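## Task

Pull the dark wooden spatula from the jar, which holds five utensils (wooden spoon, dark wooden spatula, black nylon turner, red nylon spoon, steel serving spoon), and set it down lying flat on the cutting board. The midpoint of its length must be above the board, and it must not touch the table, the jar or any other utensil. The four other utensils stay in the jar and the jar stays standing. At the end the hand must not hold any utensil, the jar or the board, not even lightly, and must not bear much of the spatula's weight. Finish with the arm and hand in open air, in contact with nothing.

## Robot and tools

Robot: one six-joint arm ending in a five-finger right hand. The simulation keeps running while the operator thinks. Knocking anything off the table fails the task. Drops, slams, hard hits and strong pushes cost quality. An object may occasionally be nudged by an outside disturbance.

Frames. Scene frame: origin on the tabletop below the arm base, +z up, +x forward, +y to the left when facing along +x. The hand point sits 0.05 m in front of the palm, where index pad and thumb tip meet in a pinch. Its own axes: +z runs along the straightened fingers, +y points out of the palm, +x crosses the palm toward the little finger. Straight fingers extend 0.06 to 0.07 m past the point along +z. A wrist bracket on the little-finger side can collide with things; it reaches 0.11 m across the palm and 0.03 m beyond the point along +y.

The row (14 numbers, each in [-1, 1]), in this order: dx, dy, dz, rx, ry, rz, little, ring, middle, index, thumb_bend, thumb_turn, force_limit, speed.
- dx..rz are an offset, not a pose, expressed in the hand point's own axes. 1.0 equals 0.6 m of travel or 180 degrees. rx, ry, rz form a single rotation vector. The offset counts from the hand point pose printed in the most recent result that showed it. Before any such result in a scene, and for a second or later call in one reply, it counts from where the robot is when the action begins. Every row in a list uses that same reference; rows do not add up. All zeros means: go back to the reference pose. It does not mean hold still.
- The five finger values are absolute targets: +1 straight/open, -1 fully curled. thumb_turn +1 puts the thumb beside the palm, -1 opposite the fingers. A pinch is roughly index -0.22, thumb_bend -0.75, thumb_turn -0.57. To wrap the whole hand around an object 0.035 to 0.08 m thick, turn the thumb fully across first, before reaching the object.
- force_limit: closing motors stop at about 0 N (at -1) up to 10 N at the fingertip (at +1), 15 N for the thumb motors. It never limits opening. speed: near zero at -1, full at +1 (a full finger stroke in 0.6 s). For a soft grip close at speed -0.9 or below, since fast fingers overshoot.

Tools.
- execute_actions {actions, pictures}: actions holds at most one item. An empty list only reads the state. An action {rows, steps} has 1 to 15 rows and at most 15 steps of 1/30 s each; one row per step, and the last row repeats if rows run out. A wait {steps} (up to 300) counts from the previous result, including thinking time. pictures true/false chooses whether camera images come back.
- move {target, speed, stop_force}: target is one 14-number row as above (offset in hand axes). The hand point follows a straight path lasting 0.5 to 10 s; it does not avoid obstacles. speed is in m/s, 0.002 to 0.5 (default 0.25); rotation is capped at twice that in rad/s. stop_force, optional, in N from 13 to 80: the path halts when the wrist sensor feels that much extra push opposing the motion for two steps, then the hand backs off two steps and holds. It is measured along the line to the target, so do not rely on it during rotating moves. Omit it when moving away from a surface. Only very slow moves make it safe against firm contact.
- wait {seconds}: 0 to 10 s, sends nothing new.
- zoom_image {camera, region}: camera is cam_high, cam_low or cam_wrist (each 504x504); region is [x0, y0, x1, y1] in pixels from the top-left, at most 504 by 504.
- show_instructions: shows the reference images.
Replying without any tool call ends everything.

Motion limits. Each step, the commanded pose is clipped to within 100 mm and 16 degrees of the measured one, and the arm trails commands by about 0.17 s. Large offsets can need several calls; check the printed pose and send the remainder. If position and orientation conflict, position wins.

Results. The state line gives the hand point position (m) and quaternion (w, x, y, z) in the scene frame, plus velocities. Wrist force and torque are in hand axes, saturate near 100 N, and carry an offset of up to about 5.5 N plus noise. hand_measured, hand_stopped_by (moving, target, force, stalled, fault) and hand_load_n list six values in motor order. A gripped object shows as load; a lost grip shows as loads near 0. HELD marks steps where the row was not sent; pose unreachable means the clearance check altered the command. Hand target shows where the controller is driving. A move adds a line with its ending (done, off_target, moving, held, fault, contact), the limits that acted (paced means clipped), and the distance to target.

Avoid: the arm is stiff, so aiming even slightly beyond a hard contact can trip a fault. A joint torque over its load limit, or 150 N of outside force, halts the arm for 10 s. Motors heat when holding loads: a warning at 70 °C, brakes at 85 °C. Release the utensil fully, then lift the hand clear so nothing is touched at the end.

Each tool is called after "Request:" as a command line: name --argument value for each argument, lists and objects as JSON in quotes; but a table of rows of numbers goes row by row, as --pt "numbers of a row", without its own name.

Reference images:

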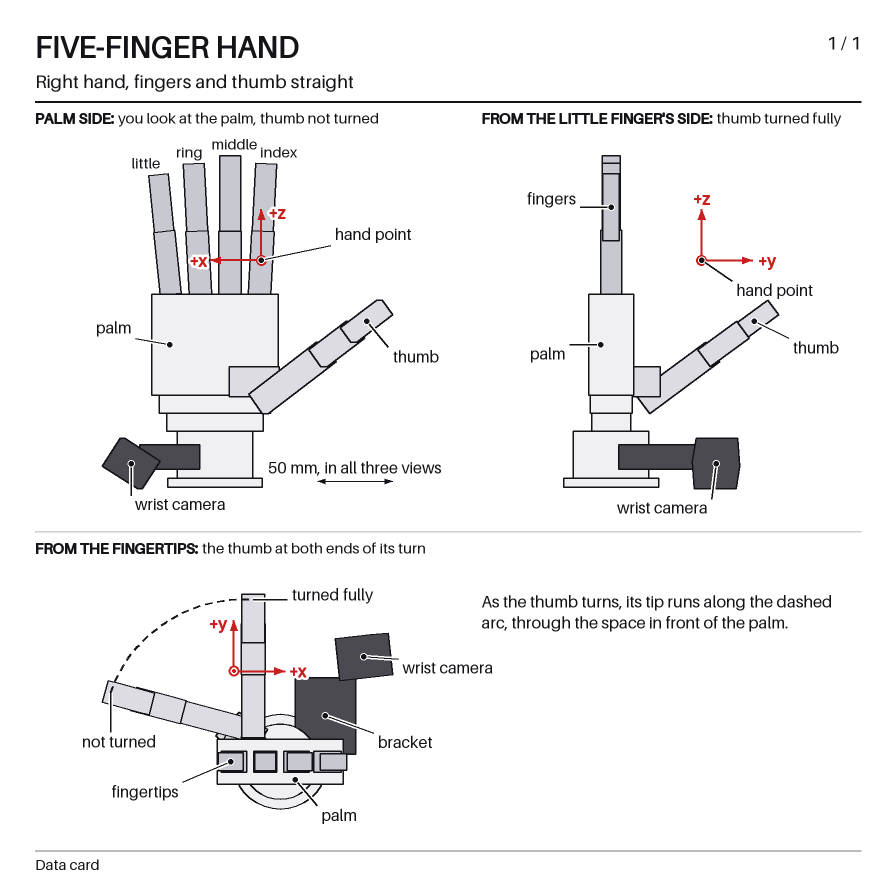

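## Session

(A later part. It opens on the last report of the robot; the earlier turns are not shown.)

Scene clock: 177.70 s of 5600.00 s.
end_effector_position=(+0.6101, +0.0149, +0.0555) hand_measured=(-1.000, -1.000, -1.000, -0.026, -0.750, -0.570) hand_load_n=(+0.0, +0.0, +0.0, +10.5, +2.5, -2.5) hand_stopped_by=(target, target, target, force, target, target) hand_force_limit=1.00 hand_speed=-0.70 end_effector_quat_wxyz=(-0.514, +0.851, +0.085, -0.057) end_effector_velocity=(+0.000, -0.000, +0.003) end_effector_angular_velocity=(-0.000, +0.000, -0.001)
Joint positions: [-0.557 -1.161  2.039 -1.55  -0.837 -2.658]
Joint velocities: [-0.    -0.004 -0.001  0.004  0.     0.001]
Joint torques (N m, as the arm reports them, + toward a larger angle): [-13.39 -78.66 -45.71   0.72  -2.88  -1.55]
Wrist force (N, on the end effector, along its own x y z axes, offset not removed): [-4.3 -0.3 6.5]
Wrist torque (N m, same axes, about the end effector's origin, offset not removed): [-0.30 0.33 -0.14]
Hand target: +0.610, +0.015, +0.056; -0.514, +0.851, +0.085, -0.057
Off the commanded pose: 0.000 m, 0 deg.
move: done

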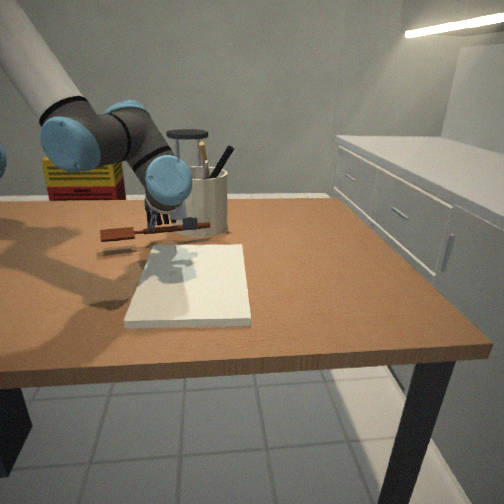

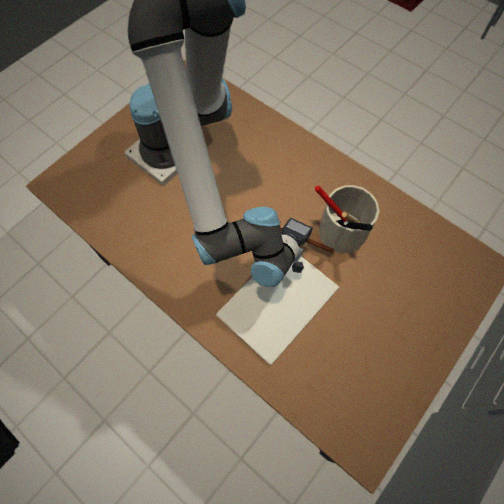

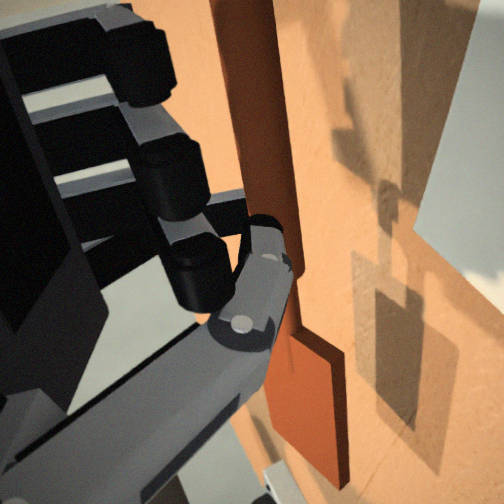

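Request:
move --target '[0.13,0.132,-0.248,0,0,0,-1,-1,-1,-0.6,-0.75,-0.57,1,-0.7]' --speed 0.06

Request:
move --target '[0,0.028,0.015,0,0,0,-1,-1,-1,-0.6,-0.75,-0.57,1,-0.7]' --speed 0.008 --stop_force 13

Scene clock: 186.27 s of 5600.00 s.
end_effector_position=(+0.7206, -0.1341, +0.0536) hand_measured=(-1.000, -1.000, -1.000, -0.026, -0.750, -0.570) hand_load_n=(+0.0, +0.0, +0.0, +10.5, +2.5, -2.5) hand_stopped_by=(target, target, target, force, target, target) hand_force_limit=1.00 hand_speed=-0.70 end_effector_quat_wxyz=(-0.514, +0.851, +0.085, -0.057) end_effector_velocity=(+0.001, -0.002, +0.001) end_effector_angular_velocity=(-0.000, -0.001, +0.000)
Joint positions: [-0.646 -0.972  1.703 -1.358 -0.908 -2.729]
Joint velocities: [-0.001  0.002 -0.005  0.003 -0.001 -0.002]
Joint torques (N m, as the arm reports them, + toward a larger angle): [-14.75 -74.04 -51.34   0.57  -2.71  -1.92]
Wrist force (N, on the end effector, along its own x y z axes, offset not removed): [-2.5 0.9 1.8]
Wrist torque (N m, same axes, about the end effector's origin, offset not removed): [0.23 0.22 -0.16]
Hand target: +0.721, -0.134, +0.054; -0.514, +0.851, +0.085, -0.057
Off the commanded pose: 0.000 m, 0 deg.
After step 90, 2.00 s passed at rest.
move: done

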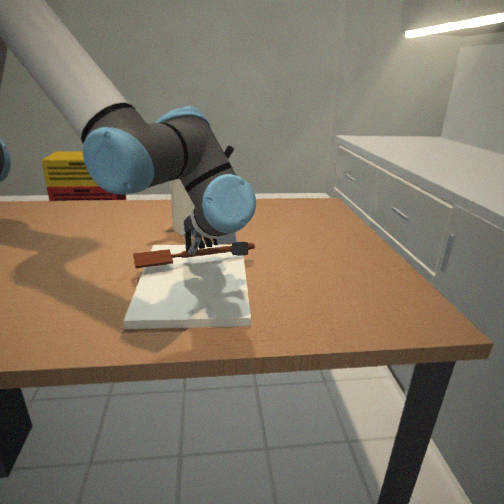

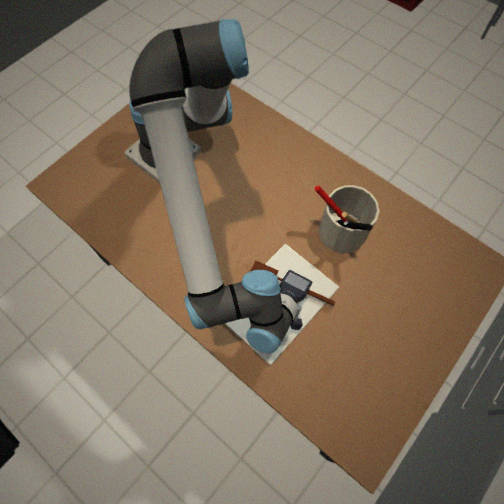

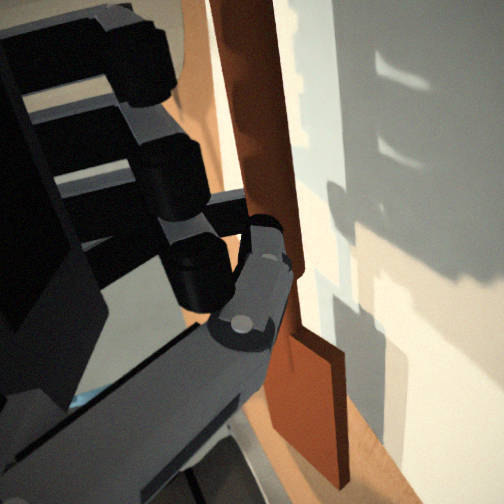

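Scene clock: 188.87 s of 5600.00 s.
end_effector_position=(+0.7203, -0.1340, +0.0348) hand_measured=(-1.000, -1.000, -1.000, -0.026, -0.750, -0.570) hand_load_n=(+0.0, +0.0, +0.0, +10.5, +2.0, -2.5) hand_stopped_by=(target, target, target, force, target, target) hand_force_limit=1.00 hand_speed=-0.70 end_effector_quat_wxyz=(-0.514, +0.851, +0.085, -0.057) end_effector_velocity=(-0.001, +0.000, -0.002) end_effector_angular_velocity=(+0.002, +0.002, +0.000)
Joint positions: [-0.646 -0.951  1.709 -1.385 -0.908 -2.729]
Joint velocities: [ 0.     0.003  0.001 -0.    -0.    -0.   ]
Joint torques (N m, as the arm reports them, + toward a larger angle): [ 11.24 -75.25 -19.51  -2.75   4.19   1.78]
Wrist force (N, on the end effector, along its own x y z axes, offset not removed): [-3.2 1.5 7.7]
Wrist torque (N m, same axes, about the end effector's origin, offset not removed): [0.12 -0.04 -0.20]
Hand target: +0.720, -0.134, +0.035; -0.514, +0.851, +0.085, -0.057
Off the commanded pose: 0.000 m, 0 deg.
move: done

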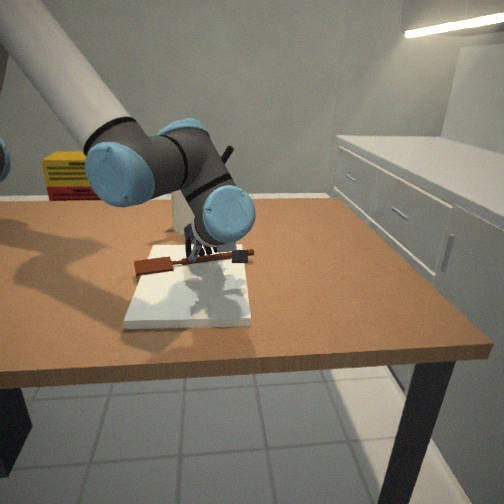

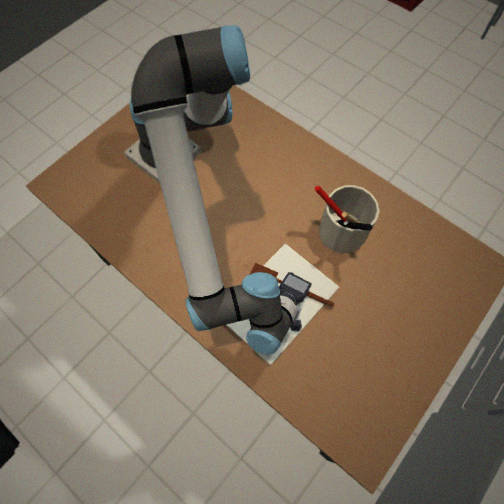

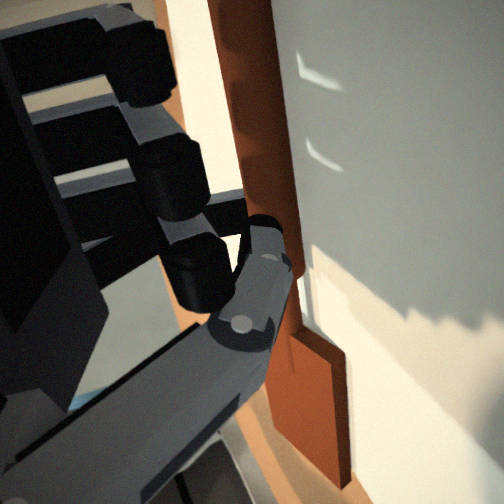

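Request:
move --target '[0,0,0,0,0,0,-1,-1,-1,0.35,-0.75,-0.57,1,-0.6]'

Request:
move --target '[0,-0.2,-0.12,0,0,0,-1,-1,-1,0.35,-0.75,-0.57,1,-0.6]' --speed 0.1

Scene clock: 193.97 s of 5600.00 s.
end_effector_position=(+0.7203, -0.1340, +0.0348) hand_measured=(-1.000, -1.000, -1.000, +0.350, -0.750, -0.570) hand_load_n=(+0.0, +0.0, +0.0, +0.0, +0.0, +0.0) hand_stopped_by=(target, target, target, target, target, target) hand_force_limit=1.00 hand_speed=-0.60 end_effector_quat_wxyz=(-0.514, +0.851, +0.085, -0.057) end_effector_velocity=(+0.000, -0.000, +0.000) end_effector_angular_velocity=(-0.000, -0.002, +0.001)
Joint positions: [-0.646 -0.951  1.709 -1.385 -0.908 -2.729]
Joint velocities: [-0.    -0.    -0.    -0.001  0.    -0.001]
Joint torques (N m, as the arm reports them, + toward a larger angle): [  8.36 -99.94 -30.37   0.71   3.49   1.33]
Wrist force (N, on the end effector, along its own x y z axes, offset not removed): [-1.4 4.6 5.1]
Wrist torque (N m, same axes, about the end effector's origin, offset not removed): [0.45 -0.20 0.09]
Hand target: +0.720, -0.134, +0.035; -0.514, +0.851, +0.085, -0.057
Off the commanded pose: 0.000 m, 0 deg.
After step 90, 1.27 s passed at rest.
move: done

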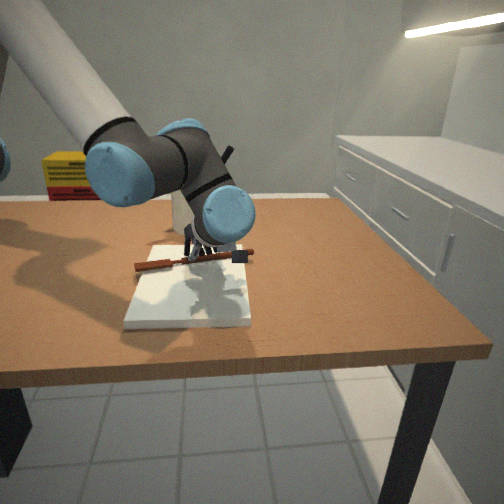

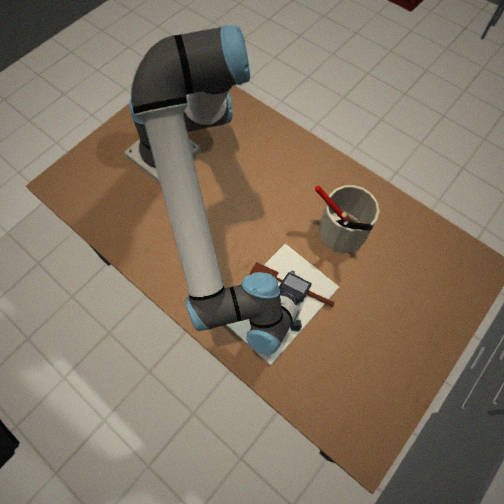

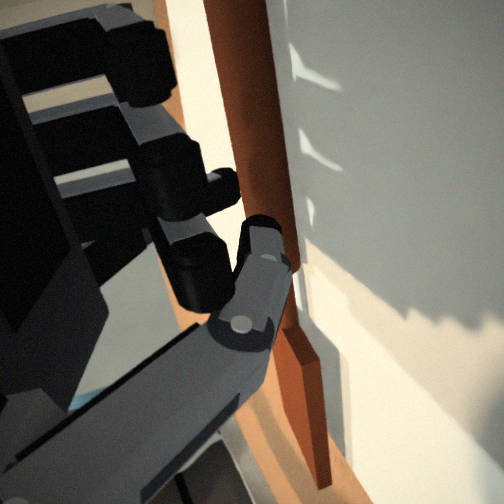

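Scene clock: 195.90 s of 5600.00 s.
end_effector_position=(+0.7234, -0.1415, +0.1741) hand_measured=(-1.000, -1.000, -1.000, +0.350, -0.750, -0.570) hand_load_n=(+0.0, +0.0, +0.0, +0.0, +0.0, +0.0) hand_stopped_by=(target, target, target, target, target, target) hand_force_limit=1.00 hand_speed=-0.60 end_effector_quat_wxyz=(-0.514, +0.851, +0.085, -0.057) end_effector_velocity=(-0.000, +0.000, +0.001) end_effector_angular_velocity=(+0.002, +0.005, -0.001)
Joint positions: [-0.654 -1.084  1.629 -1.168 -0.914 -2.734]
Joint velocities: [-0.     0.    -0.002  0.006  0.     0.001]
Joint torques (N m, as the arm reports them, + toward a larger angle): [-13.98 -90.24 -55.07  -0.11  -2.76  -1.91]
Wrist force (N, on the end effector, along its own x y z axes, offset not removed): [0.6 0.6 2.4]
Wrist torque (N m, same axes, about the end effector's origin, offset not removed): [0.15 -0.42 0.06]
Hand target: +0.723, -0.142, +0.174; -0.514, +0.851, +0.085, -0.057
Off the commanded pose: 0.000 m, 0 deg.
move: done

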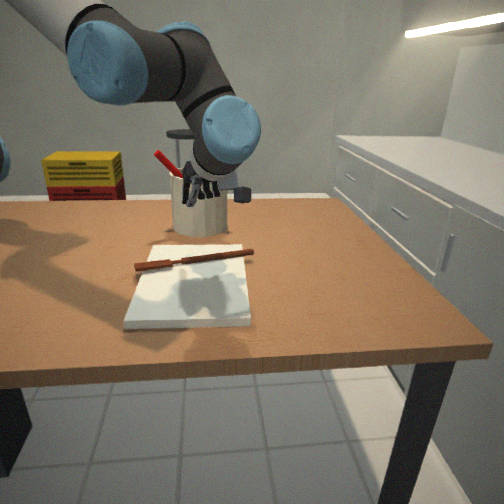

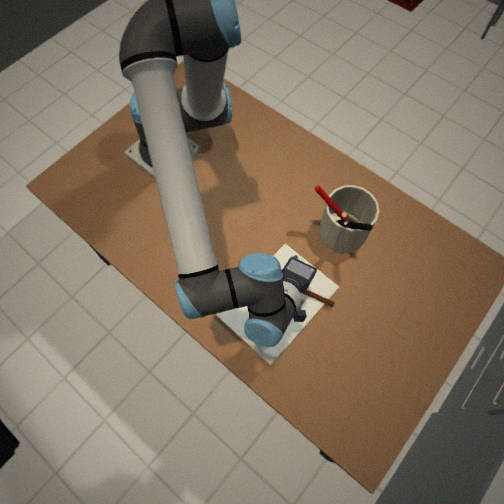

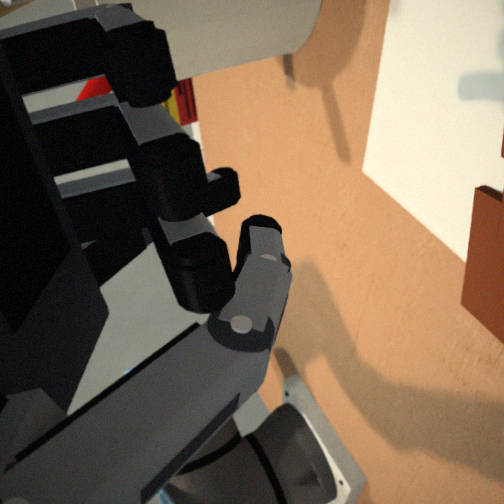

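Request:
finished_scene --scene 1

The scene is finished: the task was done.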